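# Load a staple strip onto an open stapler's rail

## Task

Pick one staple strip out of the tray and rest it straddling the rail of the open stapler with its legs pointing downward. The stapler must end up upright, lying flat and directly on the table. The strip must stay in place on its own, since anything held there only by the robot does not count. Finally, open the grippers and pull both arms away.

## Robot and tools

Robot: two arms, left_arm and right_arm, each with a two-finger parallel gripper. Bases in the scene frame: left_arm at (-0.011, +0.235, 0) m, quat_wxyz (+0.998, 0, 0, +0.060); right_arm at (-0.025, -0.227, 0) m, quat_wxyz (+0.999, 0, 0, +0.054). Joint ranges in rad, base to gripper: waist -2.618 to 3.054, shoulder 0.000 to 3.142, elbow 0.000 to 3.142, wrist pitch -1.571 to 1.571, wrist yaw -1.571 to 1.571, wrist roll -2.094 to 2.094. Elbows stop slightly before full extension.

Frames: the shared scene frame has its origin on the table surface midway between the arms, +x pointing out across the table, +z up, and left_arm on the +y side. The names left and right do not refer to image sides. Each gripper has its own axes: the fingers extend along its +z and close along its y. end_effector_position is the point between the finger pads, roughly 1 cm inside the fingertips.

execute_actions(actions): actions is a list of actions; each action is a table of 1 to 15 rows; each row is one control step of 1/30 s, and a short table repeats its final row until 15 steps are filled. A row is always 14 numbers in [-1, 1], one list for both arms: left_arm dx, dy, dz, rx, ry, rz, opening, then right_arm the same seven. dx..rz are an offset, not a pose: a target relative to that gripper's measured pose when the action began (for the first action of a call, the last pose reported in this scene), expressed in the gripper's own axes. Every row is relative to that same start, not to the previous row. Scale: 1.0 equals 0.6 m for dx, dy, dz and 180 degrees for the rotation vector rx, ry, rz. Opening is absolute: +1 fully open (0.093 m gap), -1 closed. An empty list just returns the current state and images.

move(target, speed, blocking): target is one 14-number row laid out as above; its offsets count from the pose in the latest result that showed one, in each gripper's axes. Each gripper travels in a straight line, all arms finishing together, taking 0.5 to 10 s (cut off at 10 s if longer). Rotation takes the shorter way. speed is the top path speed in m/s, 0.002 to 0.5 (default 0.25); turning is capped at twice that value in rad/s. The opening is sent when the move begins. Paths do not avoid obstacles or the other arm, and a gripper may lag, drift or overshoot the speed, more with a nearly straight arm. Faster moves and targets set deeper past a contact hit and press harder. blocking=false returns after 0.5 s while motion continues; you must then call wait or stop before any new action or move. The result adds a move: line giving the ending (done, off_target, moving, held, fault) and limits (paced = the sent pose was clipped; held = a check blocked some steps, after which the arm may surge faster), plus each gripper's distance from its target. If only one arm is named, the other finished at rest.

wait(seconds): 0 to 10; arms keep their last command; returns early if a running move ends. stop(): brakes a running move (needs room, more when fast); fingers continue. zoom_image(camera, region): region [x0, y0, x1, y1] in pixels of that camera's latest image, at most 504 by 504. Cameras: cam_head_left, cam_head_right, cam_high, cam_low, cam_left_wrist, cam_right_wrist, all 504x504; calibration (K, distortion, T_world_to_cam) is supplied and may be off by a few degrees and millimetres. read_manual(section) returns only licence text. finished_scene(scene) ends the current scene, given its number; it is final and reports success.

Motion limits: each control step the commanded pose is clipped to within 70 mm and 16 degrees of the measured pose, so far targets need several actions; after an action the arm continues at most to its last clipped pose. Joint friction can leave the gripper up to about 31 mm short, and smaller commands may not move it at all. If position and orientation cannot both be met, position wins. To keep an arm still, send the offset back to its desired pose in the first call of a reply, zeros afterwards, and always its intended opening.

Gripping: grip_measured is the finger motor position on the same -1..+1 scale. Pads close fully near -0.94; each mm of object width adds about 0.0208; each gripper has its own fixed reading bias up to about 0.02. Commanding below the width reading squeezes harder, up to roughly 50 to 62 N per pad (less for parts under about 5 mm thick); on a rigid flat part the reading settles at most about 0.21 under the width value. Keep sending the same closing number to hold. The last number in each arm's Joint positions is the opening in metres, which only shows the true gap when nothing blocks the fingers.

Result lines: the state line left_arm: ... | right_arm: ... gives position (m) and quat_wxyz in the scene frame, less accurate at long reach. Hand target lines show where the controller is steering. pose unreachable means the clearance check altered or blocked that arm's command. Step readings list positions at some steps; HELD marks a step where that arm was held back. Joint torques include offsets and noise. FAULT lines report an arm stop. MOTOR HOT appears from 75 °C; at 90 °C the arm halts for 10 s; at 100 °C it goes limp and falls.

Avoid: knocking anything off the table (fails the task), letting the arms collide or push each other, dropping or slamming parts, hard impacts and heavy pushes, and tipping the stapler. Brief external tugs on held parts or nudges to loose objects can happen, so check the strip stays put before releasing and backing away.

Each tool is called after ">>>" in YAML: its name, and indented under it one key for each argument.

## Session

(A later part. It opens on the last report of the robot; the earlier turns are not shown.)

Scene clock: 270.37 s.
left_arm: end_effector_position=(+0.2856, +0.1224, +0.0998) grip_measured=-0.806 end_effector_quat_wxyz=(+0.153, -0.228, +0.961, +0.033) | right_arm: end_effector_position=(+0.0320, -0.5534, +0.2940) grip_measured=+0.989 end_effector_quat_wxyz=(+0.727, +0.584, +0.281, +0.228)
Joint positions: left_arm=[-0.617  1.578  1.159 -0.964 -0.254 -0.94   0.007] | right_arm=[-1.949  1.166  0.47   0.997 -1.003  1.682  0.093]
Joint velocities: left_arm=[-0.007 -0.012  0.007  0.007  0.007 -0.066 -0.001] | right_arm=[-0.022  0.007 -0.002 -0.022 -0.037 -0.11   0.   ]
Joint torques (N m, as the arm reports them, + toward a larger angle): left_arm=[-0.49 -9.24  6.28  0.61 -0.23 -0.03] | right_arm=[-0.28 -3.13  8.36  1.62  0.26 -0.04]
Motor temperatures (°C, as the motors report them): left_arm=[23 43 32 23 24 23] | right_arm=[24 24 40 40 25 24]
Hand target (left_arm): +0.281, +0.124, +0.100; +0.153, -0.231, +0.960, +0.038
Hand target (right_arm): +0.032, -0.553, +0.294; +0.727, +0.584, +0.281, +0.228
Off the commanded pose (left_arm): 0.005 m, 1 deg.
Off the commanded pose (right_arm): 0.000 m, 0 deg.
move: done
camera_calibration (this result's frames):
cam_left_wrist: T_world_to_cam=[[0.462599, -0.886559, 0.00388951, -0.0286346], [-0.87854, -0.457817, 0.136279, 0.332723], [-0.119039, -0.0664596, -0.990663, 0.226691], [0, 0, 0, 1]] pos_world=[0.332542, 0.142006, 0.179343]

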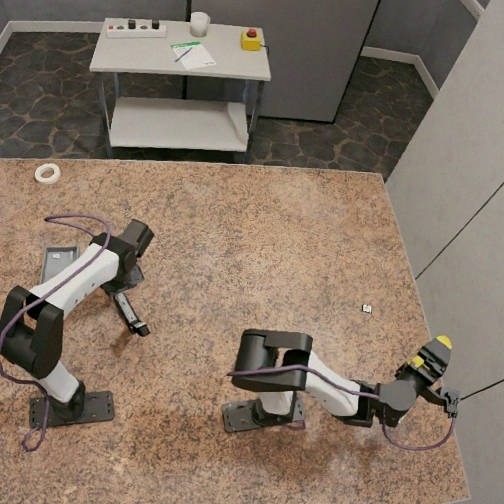

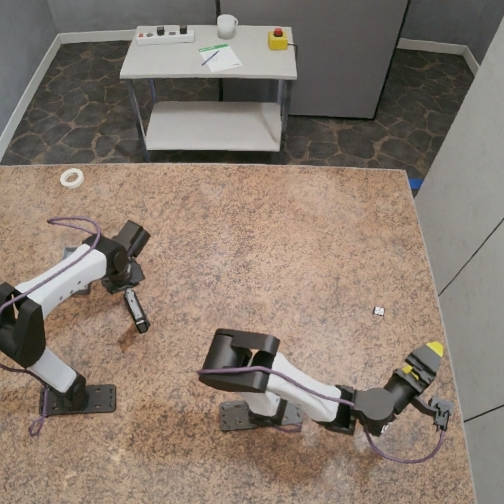

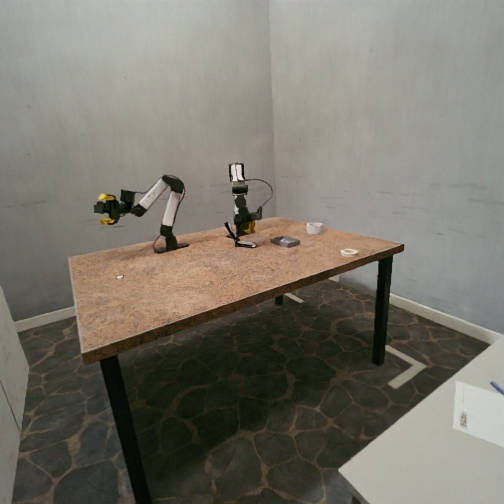

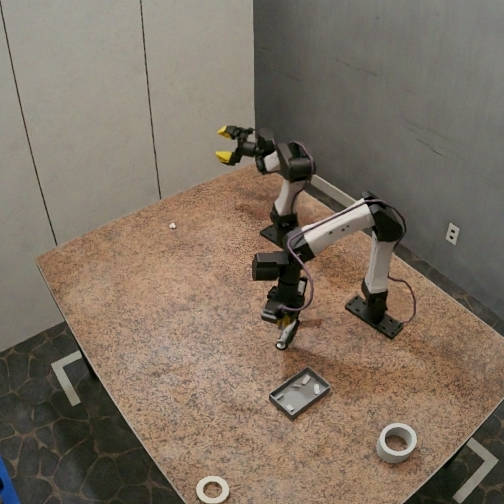

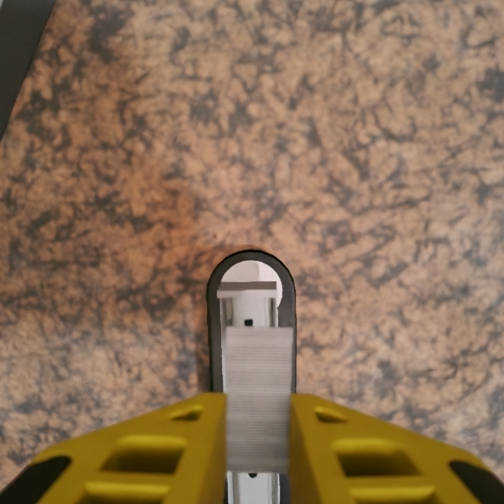

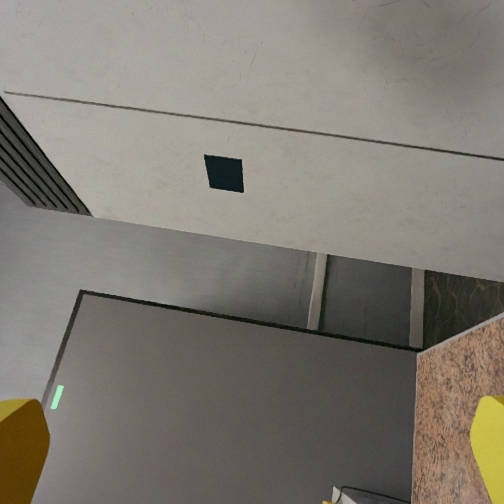

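>>> move:
  target: [0.035,0.004,0.05,0,0,0,-0.82,0,0,0,0,0,0,1]
  speed: 0.05

>>> zoom_image:
  camera: "cam_high"
  region: [210, 200, 280, 255]

>>> zoom_image:
  camera: "cam_left_wrist"
  region: [180, 240, 340, 480]

Scene clock: 281.83 s.
left_arm: end_effector_position=(+0.2774, +0.1221, +0.0694) grip_measured=-0.806 end_effector_quat_wxyz=(+0.154, -0.229, +0.961, +0.032) | right_arm: end_effector_position=(+0.0320, -0.5534, +0.2940) grip_measured=+0.989 end_effector_quat_wxyz=(+0.727, +0.584, +0.281, +0.228)
Joint positions: left_arm=[-0.631  1.578  1.034 -0.84  -0.255 -0.957  0.007] | right_arm=[-1.949  1.166  0.47   0.997 -1.003  1.682  0.093]
Joint velocities: left_arm=[ 0.012 -0.007 -0.002 -0.037 -0.007 -0.051 -0.001] | right_arm=[-0.002  0.007 -0.007 -0.022  0.066 -0.037  0.001]
Joint torques (N m, as the arm reports them, + toward a larger angle): left_arm=[-0.82 -7.04  6.12  0.75 -0.23 -0.03] | right_arm=[-0.3  -3.06  8.44  1.64  0.27 -0.05]
Motor temperatures (°C, as the motors report them): left_arm=[23 42 32 23 24 23] | right_arm=[24 24 41 41 25 24]
Hand target (left_arm): +0.275, +0.120, +0.065; +0.153, -0.228, +0.961, +0.033
Hand target (right_arm): +0.032, -0.553, +0.294; +0.727, +0.584, +0.281, +0.228
Off the commanded pose (left_arm): 0.006 m, 0 deg.
Off the commanded pose (right_arm): 0.000 m, 0 deg.
move: done
camera_calibration (this result's frames):
cam_left_wrist: T_world_to_cam=[[0.464135, -0.885732, 0.00761973, -0.0257658], [-0.878049, -0.458943, 0.135649, 0.329538], [-0.116652, -0.0696502, -0.990728, 0.195294], [0, 0, 0, 1]] pos_world=[0.324091, 0.14202, 0.148978]

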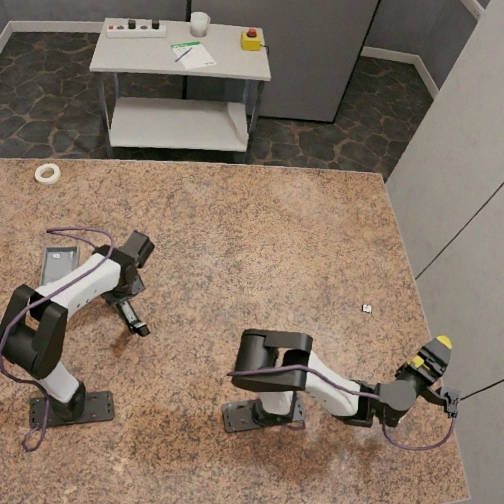

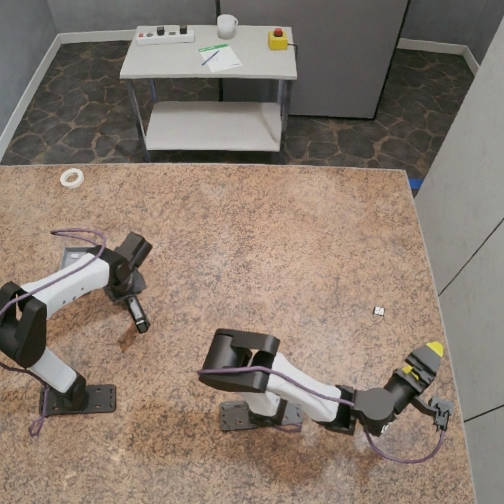

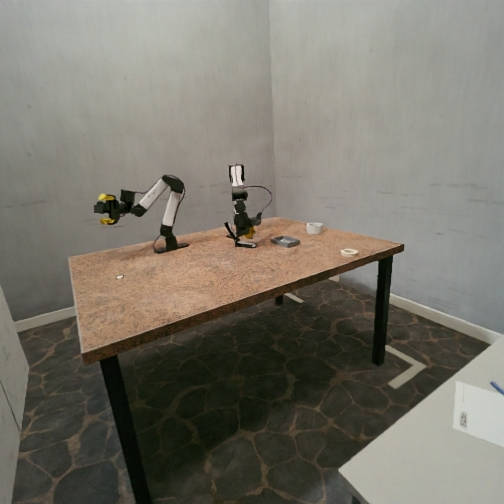

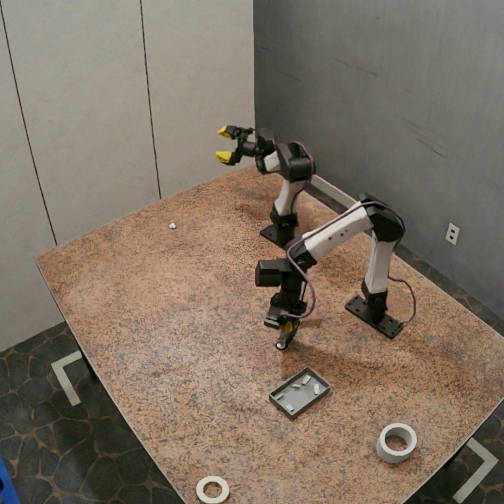

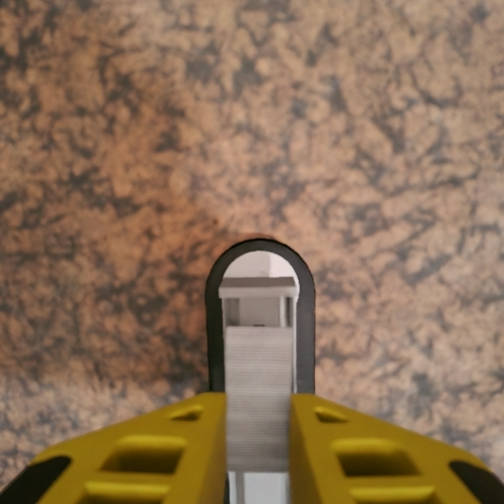

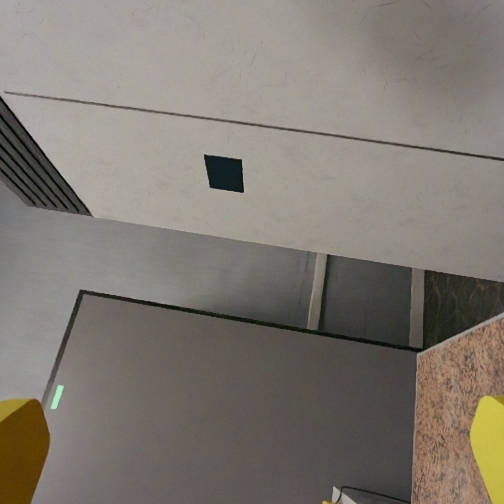

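Region (210, 200, 280, 255) of cam_high's 504x504 image, scaled by 7.200, with more detail than that image has; it fills the top 396 rows of this view, and the rest is white.

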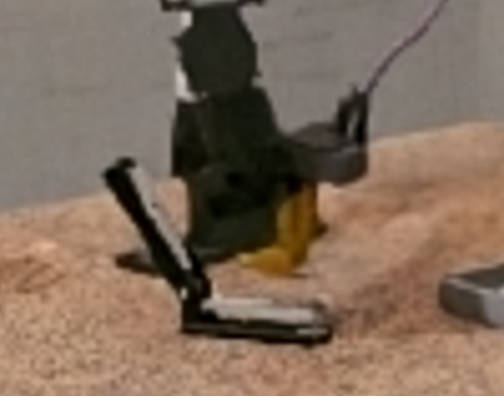

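Region (180, 240, 340, 480) of cam_left_wrist's 504x504 image, scaled by 2.100, with more detail than that image has.

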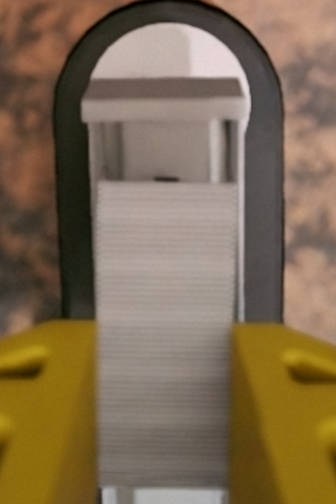

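>>> move:
  target: [0.012,0,0.038,0,0,0,-0.82,0,0,0,0,0,0,1]
  speed: 0.03

>>> zoom_image:
  camera: "cam_high"
  region: [220, 215, 270, 255]

>>> zoom_image:
  camera: "cam_left_wrist"
  region: [180, 240, 340, 480]

Scene clock: 289.90 s.
left_arm: end_effector_position=(+0.2778, +0.1218, +0.0512) grip_measured=-0.806 end_effector_quat_wxyz=(+0.155, -0.230, +0.960, +0.031) | right_arm: end_effector_position=(+0.0320, -0.5534, +0.2940) grip_measured=+0.989 end_effector_quat_wxyz=(+0.727, +0.584, +0.281, +0.228)
Joint positions: left_arm=[-0.631  1.601  0.981 -0.76  -0.255 -0.957  0.007] | right_arm=[-1.949  1.166  0.47   0.997 -1.003  1.682  0.093]
Joint velocities: left_arm=[-0.002 -0.007  0.012 -0.11   0.022 -0.081  0.   ] | right_arm=[-0.002 -0.012 -0.007  0.022  0.037 -0.037  0.001]
Joint torques (N m, as the arm reports them, + toward a larger angle): left_arm=[ 0.25 -6.78  5.99  0.83 -0.19  0.05] | right_arm=[-0.28 -3.02  8.36  1.62  0.26 -0.03]
Motor temperatures (°C, as the motors report them): left_arm=[23 40 31 23 24 23] | right_arm=[24 24 41 41 25 24]
Hand target (left_arm): +0.277, +0.122, +0.045; +0.154, -0.229, +0.961, +0.032
Hand target (right_arm): +0.032, -0.553, +0.294; +0.727, +0.584, +0.281, +0.228
Off the commanded pose (left_arm): 0.006 m, 0 deg.
Off the commanded pose (right_arm): 0.000 m, 0 deg.
move: done
camera_calibration (this result's frames):
cam_left_wrist: T_world_to_cam=[[0.464425, -0.885545, 0.0109378, -0.0263648], [-0.878337, -0.458995, 0.133593, 0.332493], [-0.113282, -0.071651, -0.990976, 0.176656], [0, 0, 0, 1]] pos_world=[0.324298, 0.141923, 0.130932]

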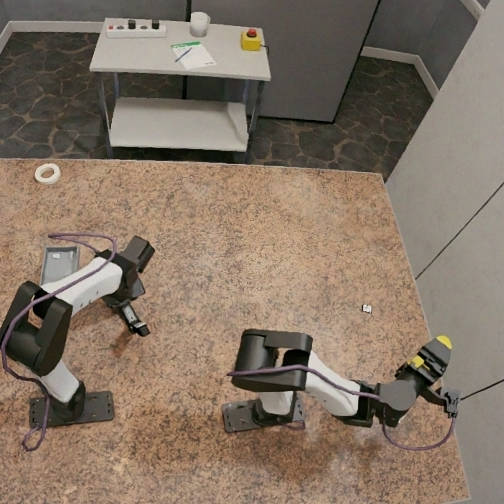

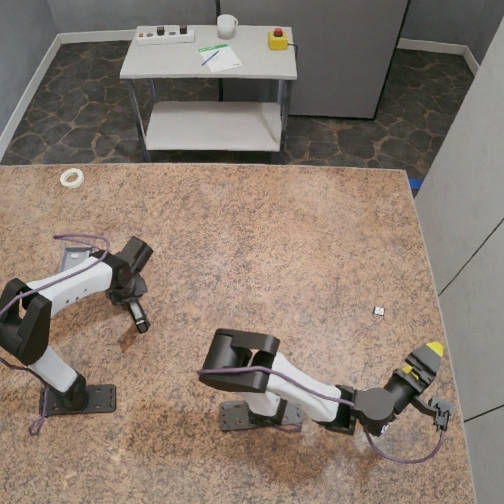

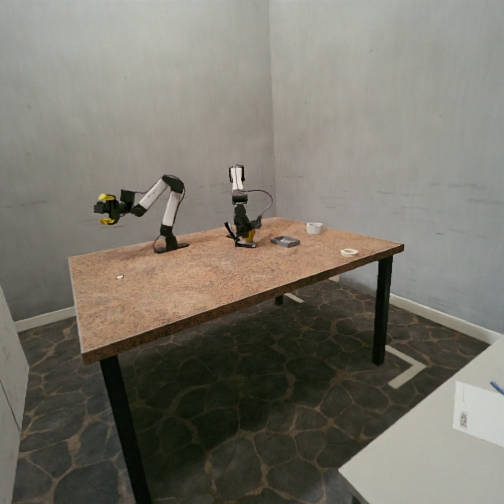

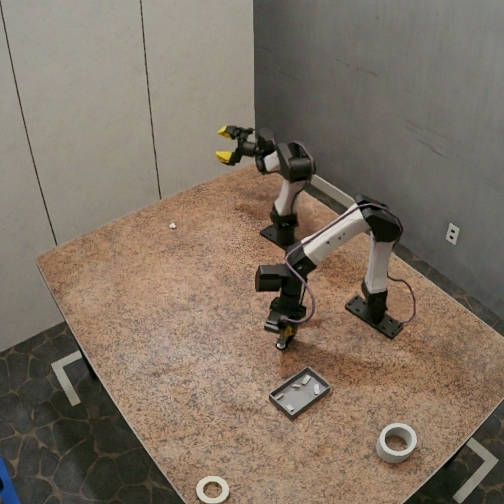

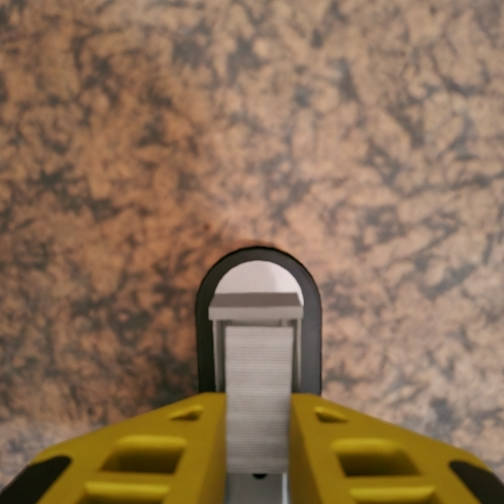

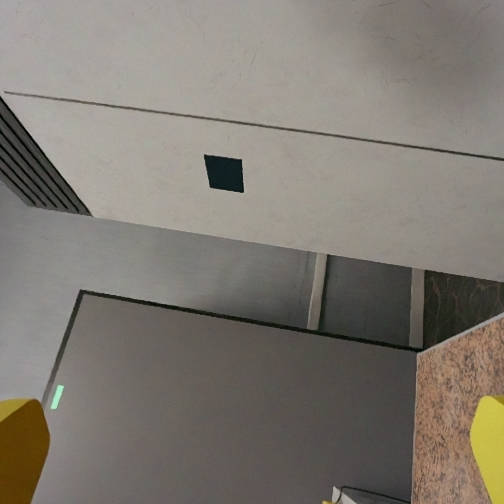

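Region (220, 215, 270, 255) of cam_high's 504x504 image, scaled by 10.080, with more detail than that image has; it fills the top 403 rows of this view, and the rest is white.

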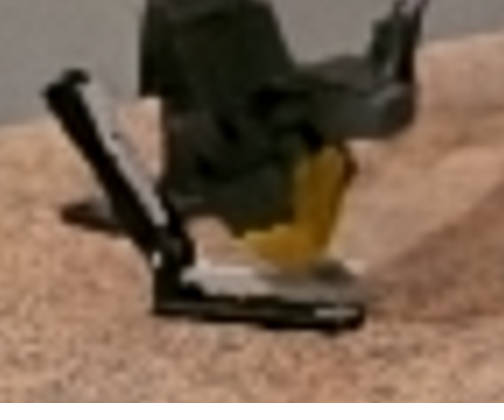

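Region (180, 240, 340, 480) of cam_left_wrist's 504x504 image, scaled by 2.100, with more detail than that image has.

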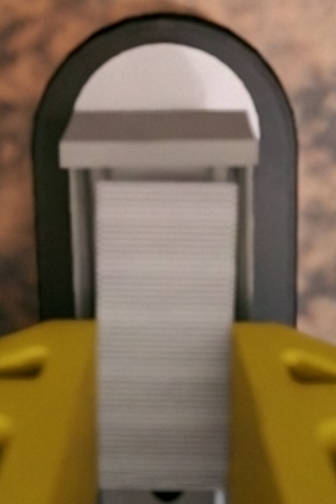

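>>> move:
  target: [0.019,0.002,0.022,0,0,0,-0.82,0,0,0,0,0,0,1]
  speed: 0.02

>>> zoom_image:
  camera: "cam_high"
  region: [220, 215, 270, 255]

>>> zoom_image:
  camera: "cam_left_wrist"
  region: [180, 240, 340, 480]

Scene clock: 301.30 s.
left_arm: end_effector_position=(+0.2775, +0.1217, +0.0437) grip_measured=-0.806 end_effector_quat_wxyz=(+0.163, -0.234, +0.958, +0.028) | right_arm: end_effector_position=(+0.0320, -0.5534, +0.2940) grip_measured=+0.989 end_effector_quat_wxyz=(+0.727, +0.584, +0.281, +0.228)
Joint positions: left_arm=[-0.637  1.601  0.945 -0.71  -0.264 -0.969  0.007] | right_arm=[-1.949  1.166  0.47   0.997 -1.003  1.682  0.093]
Joint velocities: left_arm=[-0.012 -0.002 -0.007 -0.037  0.037 -0.081 -0.   ] | right_arm=[ 0.012 -0.002  0.007 -0.095  0.007 -0.095  0.001]
Joint torques (N m, as the arm reports them, + toward a larger angle): left_arm=[-0.94 -6.72  5.1   0.83 -0.15  0.  ] | right_arm=[-0.44 -3.08  8.45  1.64  0.26 -0.04]
Motor temperatures (°C, as the motors report them): left_arm=[23 39 31 23 24 23] | right_arm=[24 24 41 41 25 24]
Hand target (left_arm): +0.271, +0.120, +0.035; +0.155, -0.230, +0.960, +0.030
Hand target (right_arm): +0.032, -0.553, +0.294; +0.727, +0.584, +0.281, +0.228
Off the commanded pose (left_arm): 0.011 m, 1 deg.
Off the commanded pose (right_arm): 0.000 m, 0 deg.
move: off_target (left_arm)
camera_calibration (this result's frames):
cam_left_wrist: T_world_to_cam=[[0.471105, -0.881812, 0.0216343, -0.0289692], [-0.876883, -0.465532, 0.119821, 0.334103], [-0.095588, -0.0754189, -0.99256, 0.164842], [0, 0, 0, 1]] pos_world=[0.322374, 0.142422, 0.12421]

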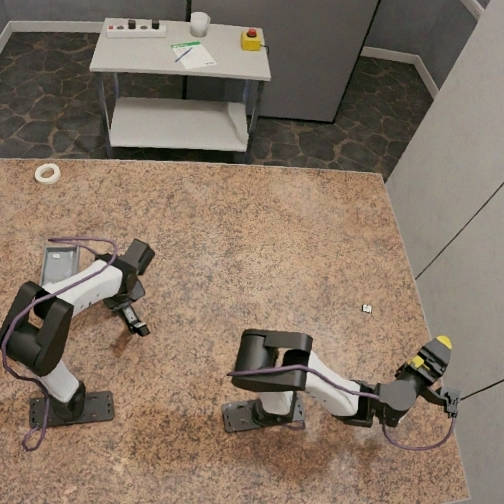

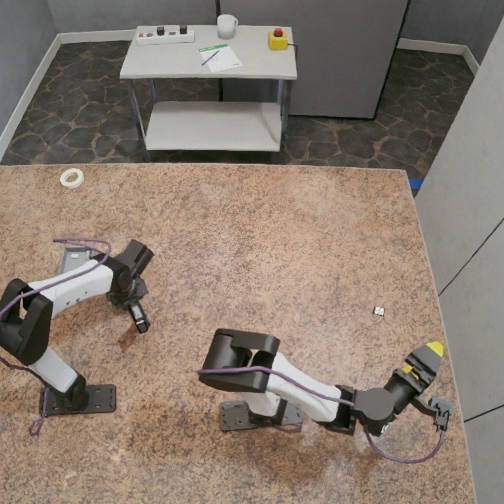

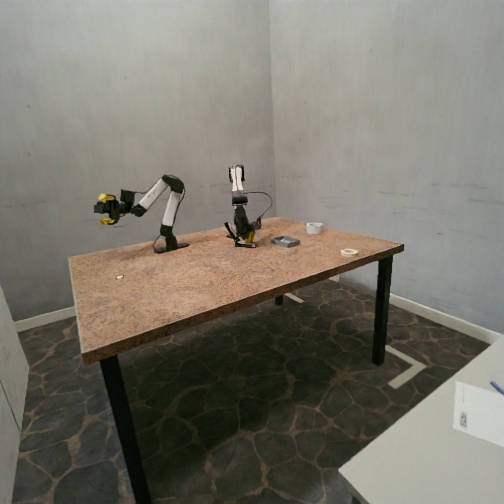

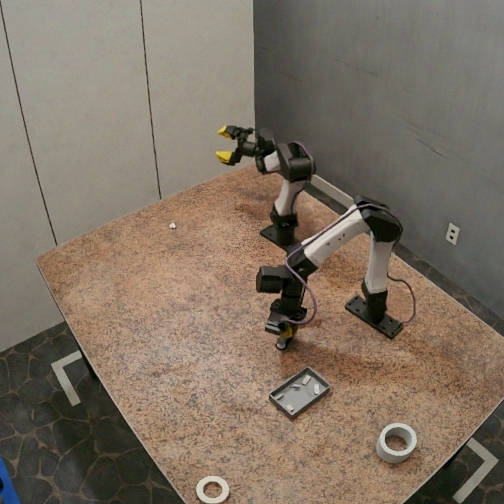

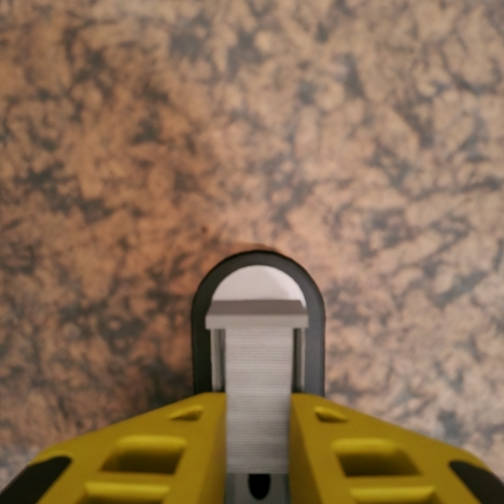

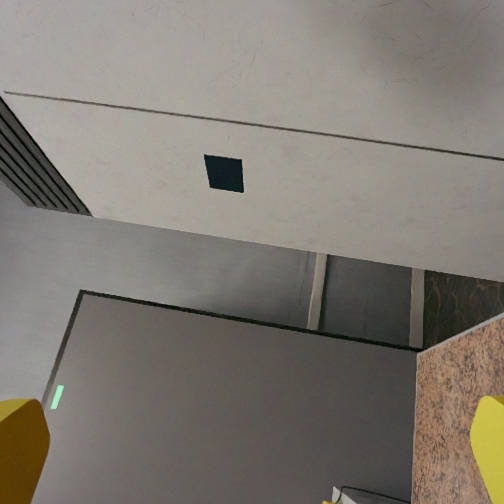

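Region (220, 215, 270, 255) of cam_high's 504x504 image, scaled by 10.080, with more detail than that image has; it fills the top 403 rows of this view, and the rest is white.

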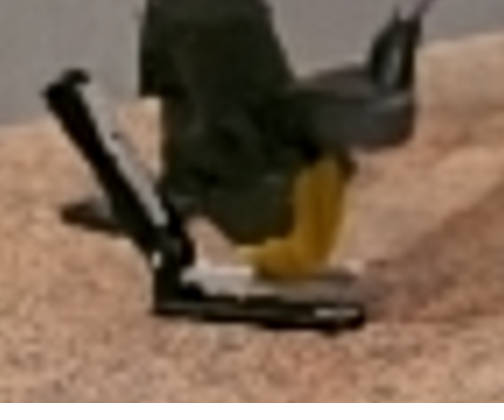

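Region (180, 240, 340, 480) of cam_left_wrist's 504x504 image, scaled by 2.100, with more detail than that image has.

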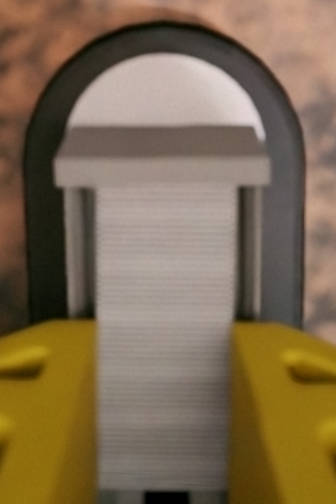

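>>> move:
  target: [0,0,0,0,0,0,-0.55,0,0,0,0,0,0,1]

>>> move:
  target: [-0.02,0,-0.065,0,0,0,-0.4,0,0,0,0,0,0,1]
  speed: 0.05

>>> zoom_image:
  camera: "cam_left_wrist"
  region: [150, 220, 370, 504]

>>> zoom_image:
  camera: "cam_high"
  region: [220, 215, 270, 255]

Scene clock: 310.00 s.
left_arm: end_effector_position=(+0.2771, +0.1234, +0.0439) grip_measured=-0.552 end_effector_quat_wxyz=(+0.164, -0.234, +0.958, +0.032) | right_arm: end_effector_position=(+0.0320, -0.5534, +0.2940) grip_measured=+0.989 end_effector_quat_wxyz=(+0.727, +0.584, +0.281, +0.228)
Joint positions: left_arm=[-0.637  1.601  0.945 -0.715 -0.271 -0.97   0.019] | right_arm=[-1.949  1.166  0.47   0.997 -1.003  1.682  0.093]
Joint velocities: left_arm=[-0.012  0.002 -0.012  0.037  0.022 -0.022 -0.001] | right_arm=[ 0.022 -0.007  0.002 -0.051 -0.022 -0.007 -0.002]
Joint torques (N m, as the arm reports them, + toward a larger angle): left_arm=[ 0.1  -7.73  7.15  0.73 -0.14  0.05] | right_arm=[-0.38 -3.08  8.45  1.61  0.27 -0.04]
Motor temperatures (°C, as the motors report them): left_arm=[23 38 30 23 24 23] | right_arm=[24 24 41 41 25 24]
Hand target (left_arm): +0.277, +0.122, +0.044; +0.163, -0.234, +0.958, +0.028
Hand target (right_arm): +0.032, -0.553, +0.294; +0.727, +0.584, +0.281, +0.228
Off the commanded pose (left_arm): 0.002 m, 1 deg.
Off the commanded pose (right_arm): 0.000 m, 0 deg.
move: done
camera_calibration (this result's frames):
cam_left_wrist: T_world_to_cam=[[0.473093, -0.880901, 0.01403, -0.0276863], [-0.87581, -0.468511, 0.115992, 0.334766], [-0.0956046, -0.0671628, -0.993151, 0.164056], [0, 0, 0, 1]] pos_world=[0.321975, 0.143471, 0.124491]

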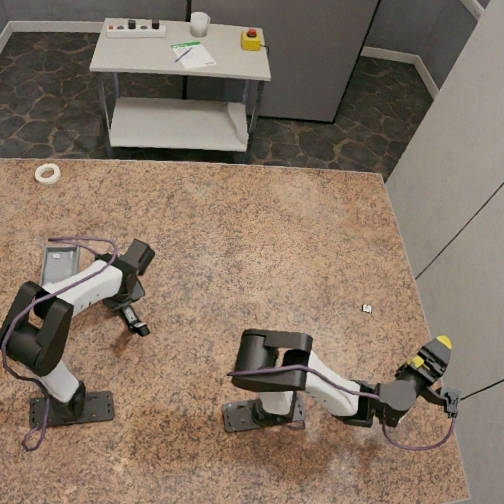

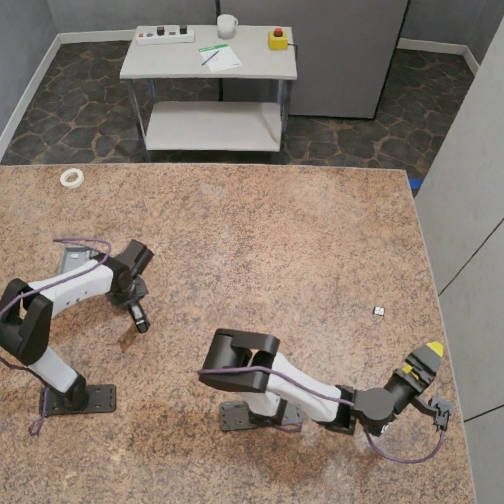

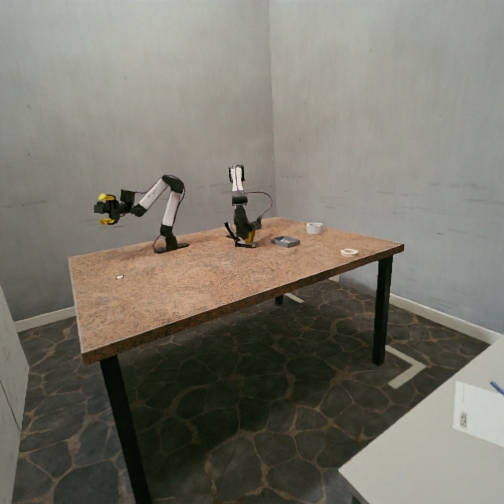

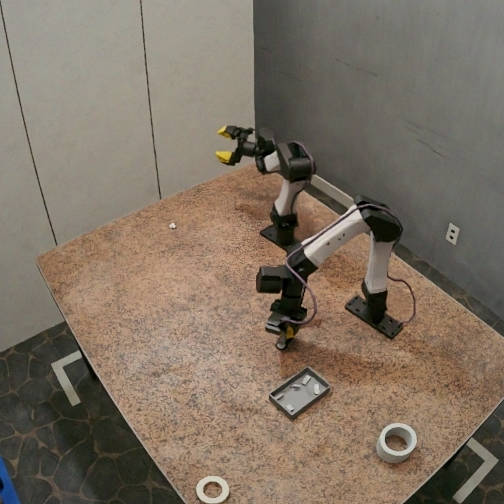

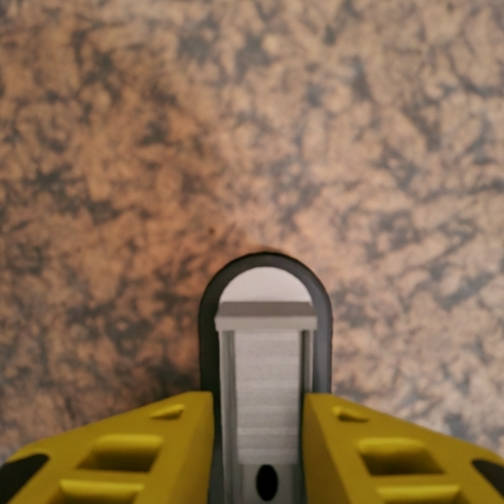

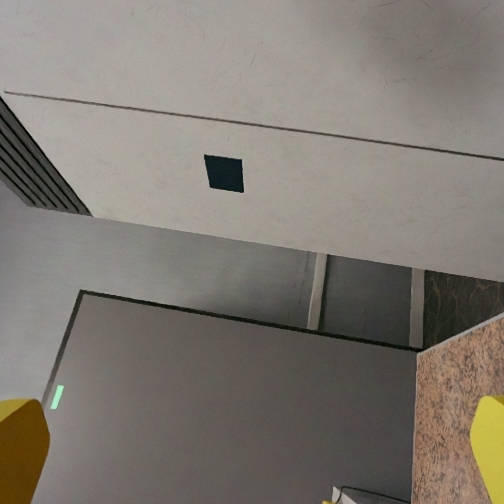

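Scene clock: 311.30 s.
left_arm: end_effector_position=(+0.2730, +0.1258, +0.0766) grip_measured=-0.402 end_effector_quat_wxyz=(+0.156, -0.233, +0.959, +0.040) | right_arm: end_effector_position=(+0.0320, -0.5534, +0.2940) grip_measured=+0.989 end_effector_quat_wxyz=(+0.727, +0.584, +0.281, +0.228)
Joint positions: left_arm=[-0.637  1.556  1.042 -0.878 -0.272 -0.97   0.026] | right_arm=[-1.949  1.166  0.47   0.997 -1.003  1.682  0.093]
Joint velocities: left_arm=[-0.002 -0.017 -0.007 -0.081 -0.007  0.081 -0.001] | right_arm=[ 0.007 -0.002  0.017 -0.037 -0.051 -0.081  0.   ]
Joint torques (N m, as the arm reports them, + toward a larger angle): left_arm=[-0.18 -8.76  8.92  0.58 -0.2   0.01] | right_arm=[-0.41 -3.13  8.3   1.64  0.25 -0.04]
Motor temperatures (°C, as the motors report them): left_arm=[23 38 31 23 24 23] | right_arm=[24 24 41 41 25 24]
Hand target (left_arm): +0.275, +0.123, +0.085; +0.164, -0.234, +0.958, +0.032
Hand target (right_arm): +0.032, -0.553, +0.294; +0.727, +0.584, +0.281, +0.228
Off the commanded pose (left_arm): 0.009 m, 1 deg.
Off the commanded pose (right_arm): 0.000 m, 0 deg.
move: done
camera_calibration (this result's frames):
cam_left_wrist: T_world_to_cam=[[0.473304, -0.880886, -0.00478691, -0.0226678], [-0.873493, -0.470022, 0.126843, 0.327282], [-0.113984, -0.055854, -0.991911, 0.199834], [0, 0, 0, 1]] pos_world=[0.319385, 0.145023, 0.156596]

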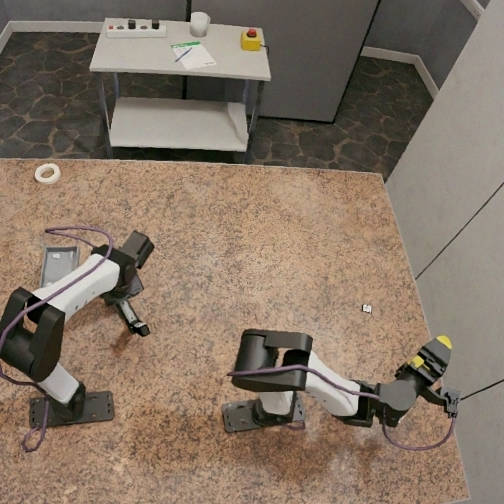

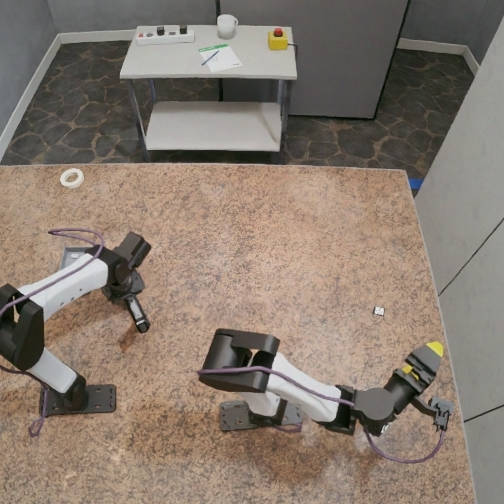

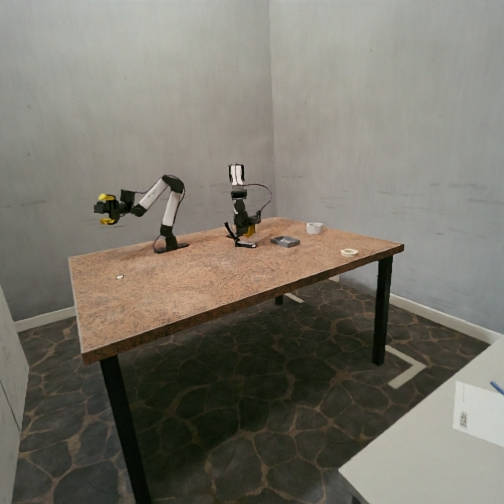

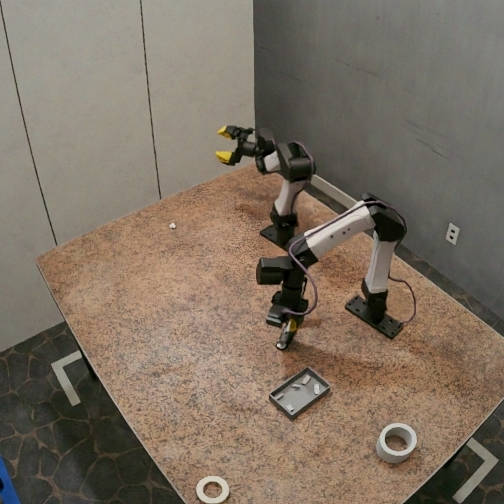

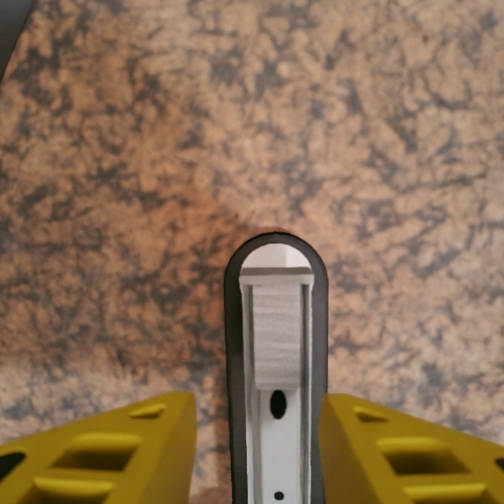

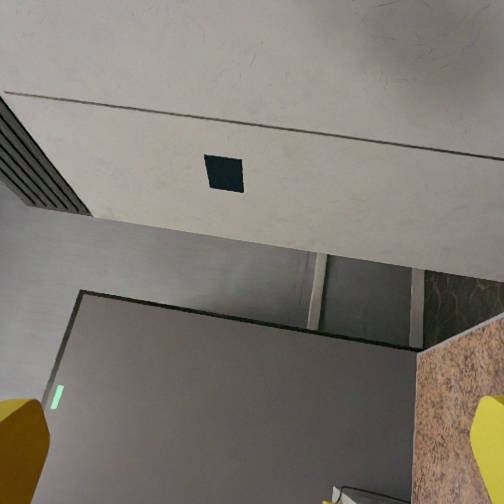

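Region (150, 220, 370, 504) of cam_left_wrist's 504x504 image, scaled by 1.775, with more detail than that image has; it fills the left 390 columns of this view, and the rest is white.

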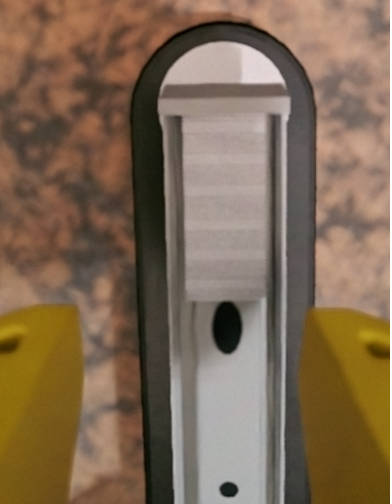

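Region (220, 215, 270, 255) of cam_high's 504x504 image, scaled by 10.080, with more detail than that image has; it fills the top 403 rows of this view, and the rest is white.

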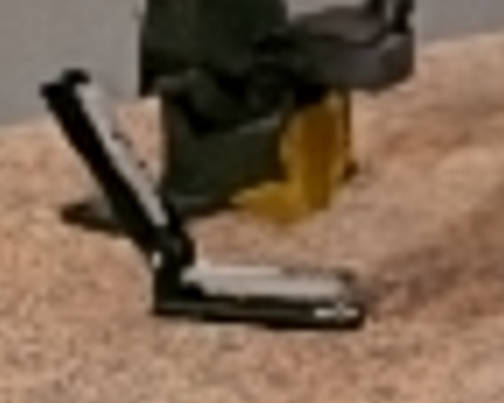

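Seated on the rail. Retreat up and toward the camera side.

>>> move:
  target: [-0.15,0,-0.12,0,0,0,1,0,0,0,0,0,0,1]

>>> zoom_image:
  camera: "cam_low"
  region: [250, 260, 350, 380]

Scene clock: 316.27 s.
left_arm: end_effector_position=(+0.3272, +0.1520, +0.1725) grip_measured=+0.983 end_effector_quat_wxyz=(+0.161, -0.234, +0.958, +0.041) | right_arm: end_effector_position=(+0.0320, -0.5534, +0.2940) grip_measured=+0.989 end_effector_quat_wxyz=(+0.727, +0.584, +0.281, +0.228)
Joint positions: left_arm=[-0.48   1.654  1.522 -1.214 -0.249 -0.812  0.092] | right_arm=[-1.949  1.166  0.47   0.997 -1.003  1.682  0.093]
Joint velocities: left_arm=[-0.032 -0.002  0.007  0.051  0.037  0.022  0.   ] | right_arm=[-0.002 -0.002 -0.002  0.007 -0.022 -0.066 -0.   ]
Joint torques (N m, as the arm reports them, + toward a larger angle): left_arm=[ 0.89 -8.04  9.08  0.69 -0.14  0.12] | right_arm=[-0.36 -3.01  8.43  1.66  0.25  0.  ]
Motor temperatures (°C, as the motors report them): left_arm=[23 38 31 23 24 23] | right_arm=[24 24 41 42 25 24]
Hand target (left_arm): +0.329, +0.153, +0.174; +0.158, -0.233, +0.959, +0.041
Hand target (right_arm): +0.032, -0.553, +0.294; +0.727, +0.584, +0.281, +0.228
Off the commanded pose (left_arm): 0.003 m, 1 deg.
Off the commanded pose (right_arm): 0.000 m, 0 deg.
move: done
camera_calibration (this result's frames):
cam_left_wrist: T_world_to_cam=[[0.475315, -0.879803, -0.00473706, -0.025645], [-0.873481, -0.472531, 0.11724, 0.376787], [-0.105386, -0.0515881, -0.993092, 0.299349], [0, 0, 0, 1]] pos_world=[0.372853, 0.170924, 0.252985]

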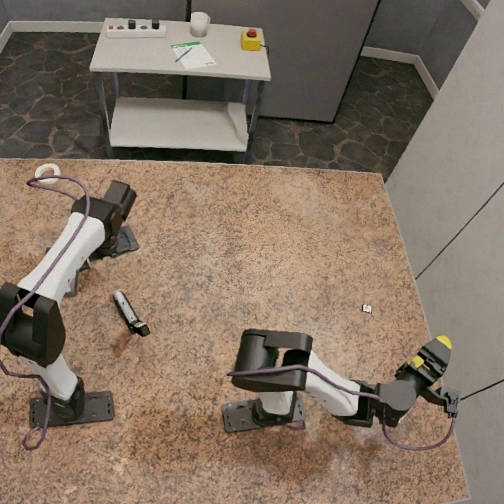

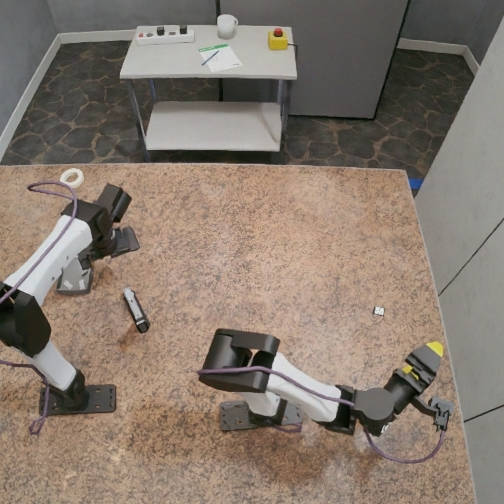

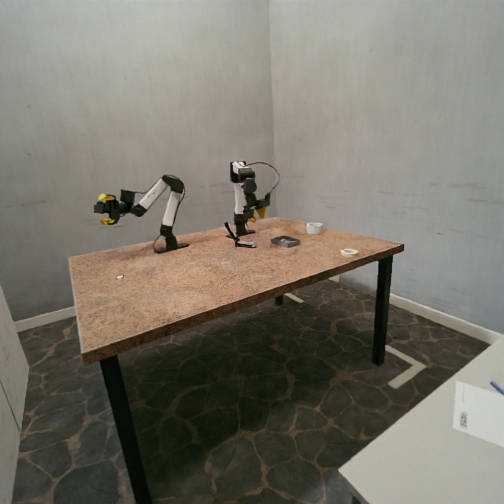

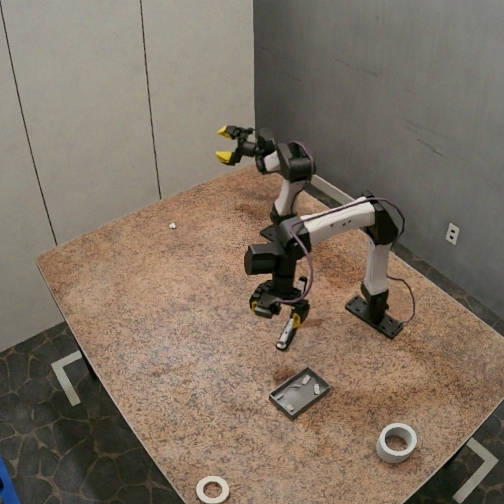

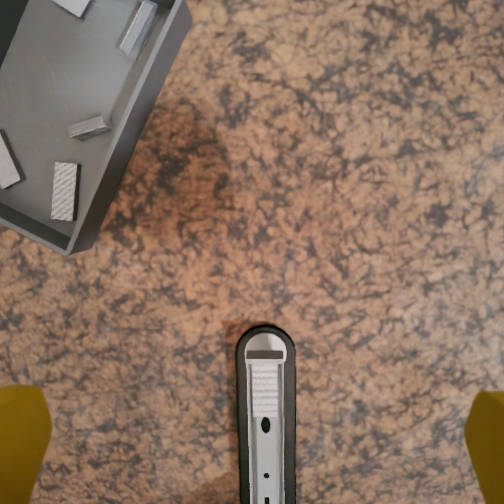

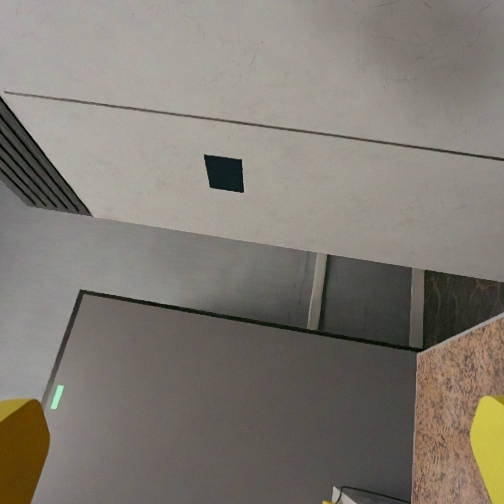

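Region (250, 260, 350, 380) of cam_low's 504x504 image, scaled by 4.200, with more detail than that image has.

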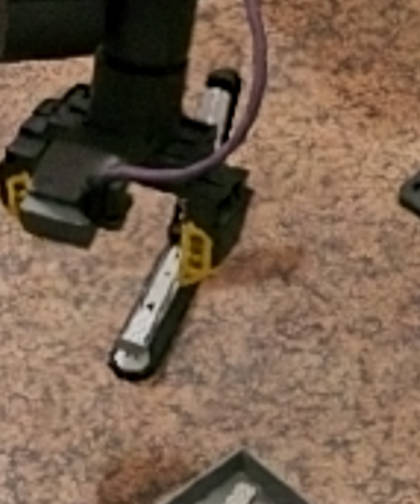

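>>> zoom_image:
  camera: "cam_left_wrist"
  region: [225, 320, 305, 440]

>>> zoom_image:
  camera: "cam_high"
  region: [230, 230, 265, 252]

Region (225, 320, 305, 440) of cam_left_wrist's 504x504 image, scaled by 4.200, with more detail than that image has.

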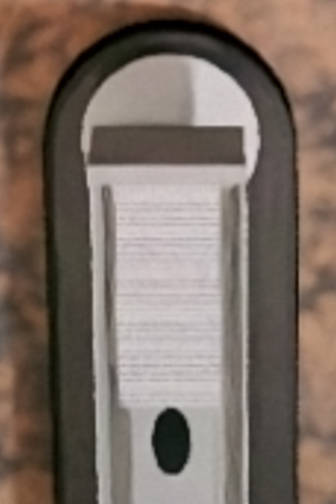

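Region (230, 230, 265, 252) of cam_high's 504x504 image, scaled by 14.400, with more detail than that image has; it fills the top 317 rows of this view, and the rest is white.

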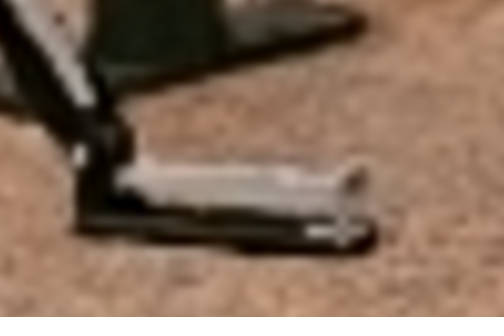

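>>> finished_scene:
  scene: 1

The scene is finished: the task was done.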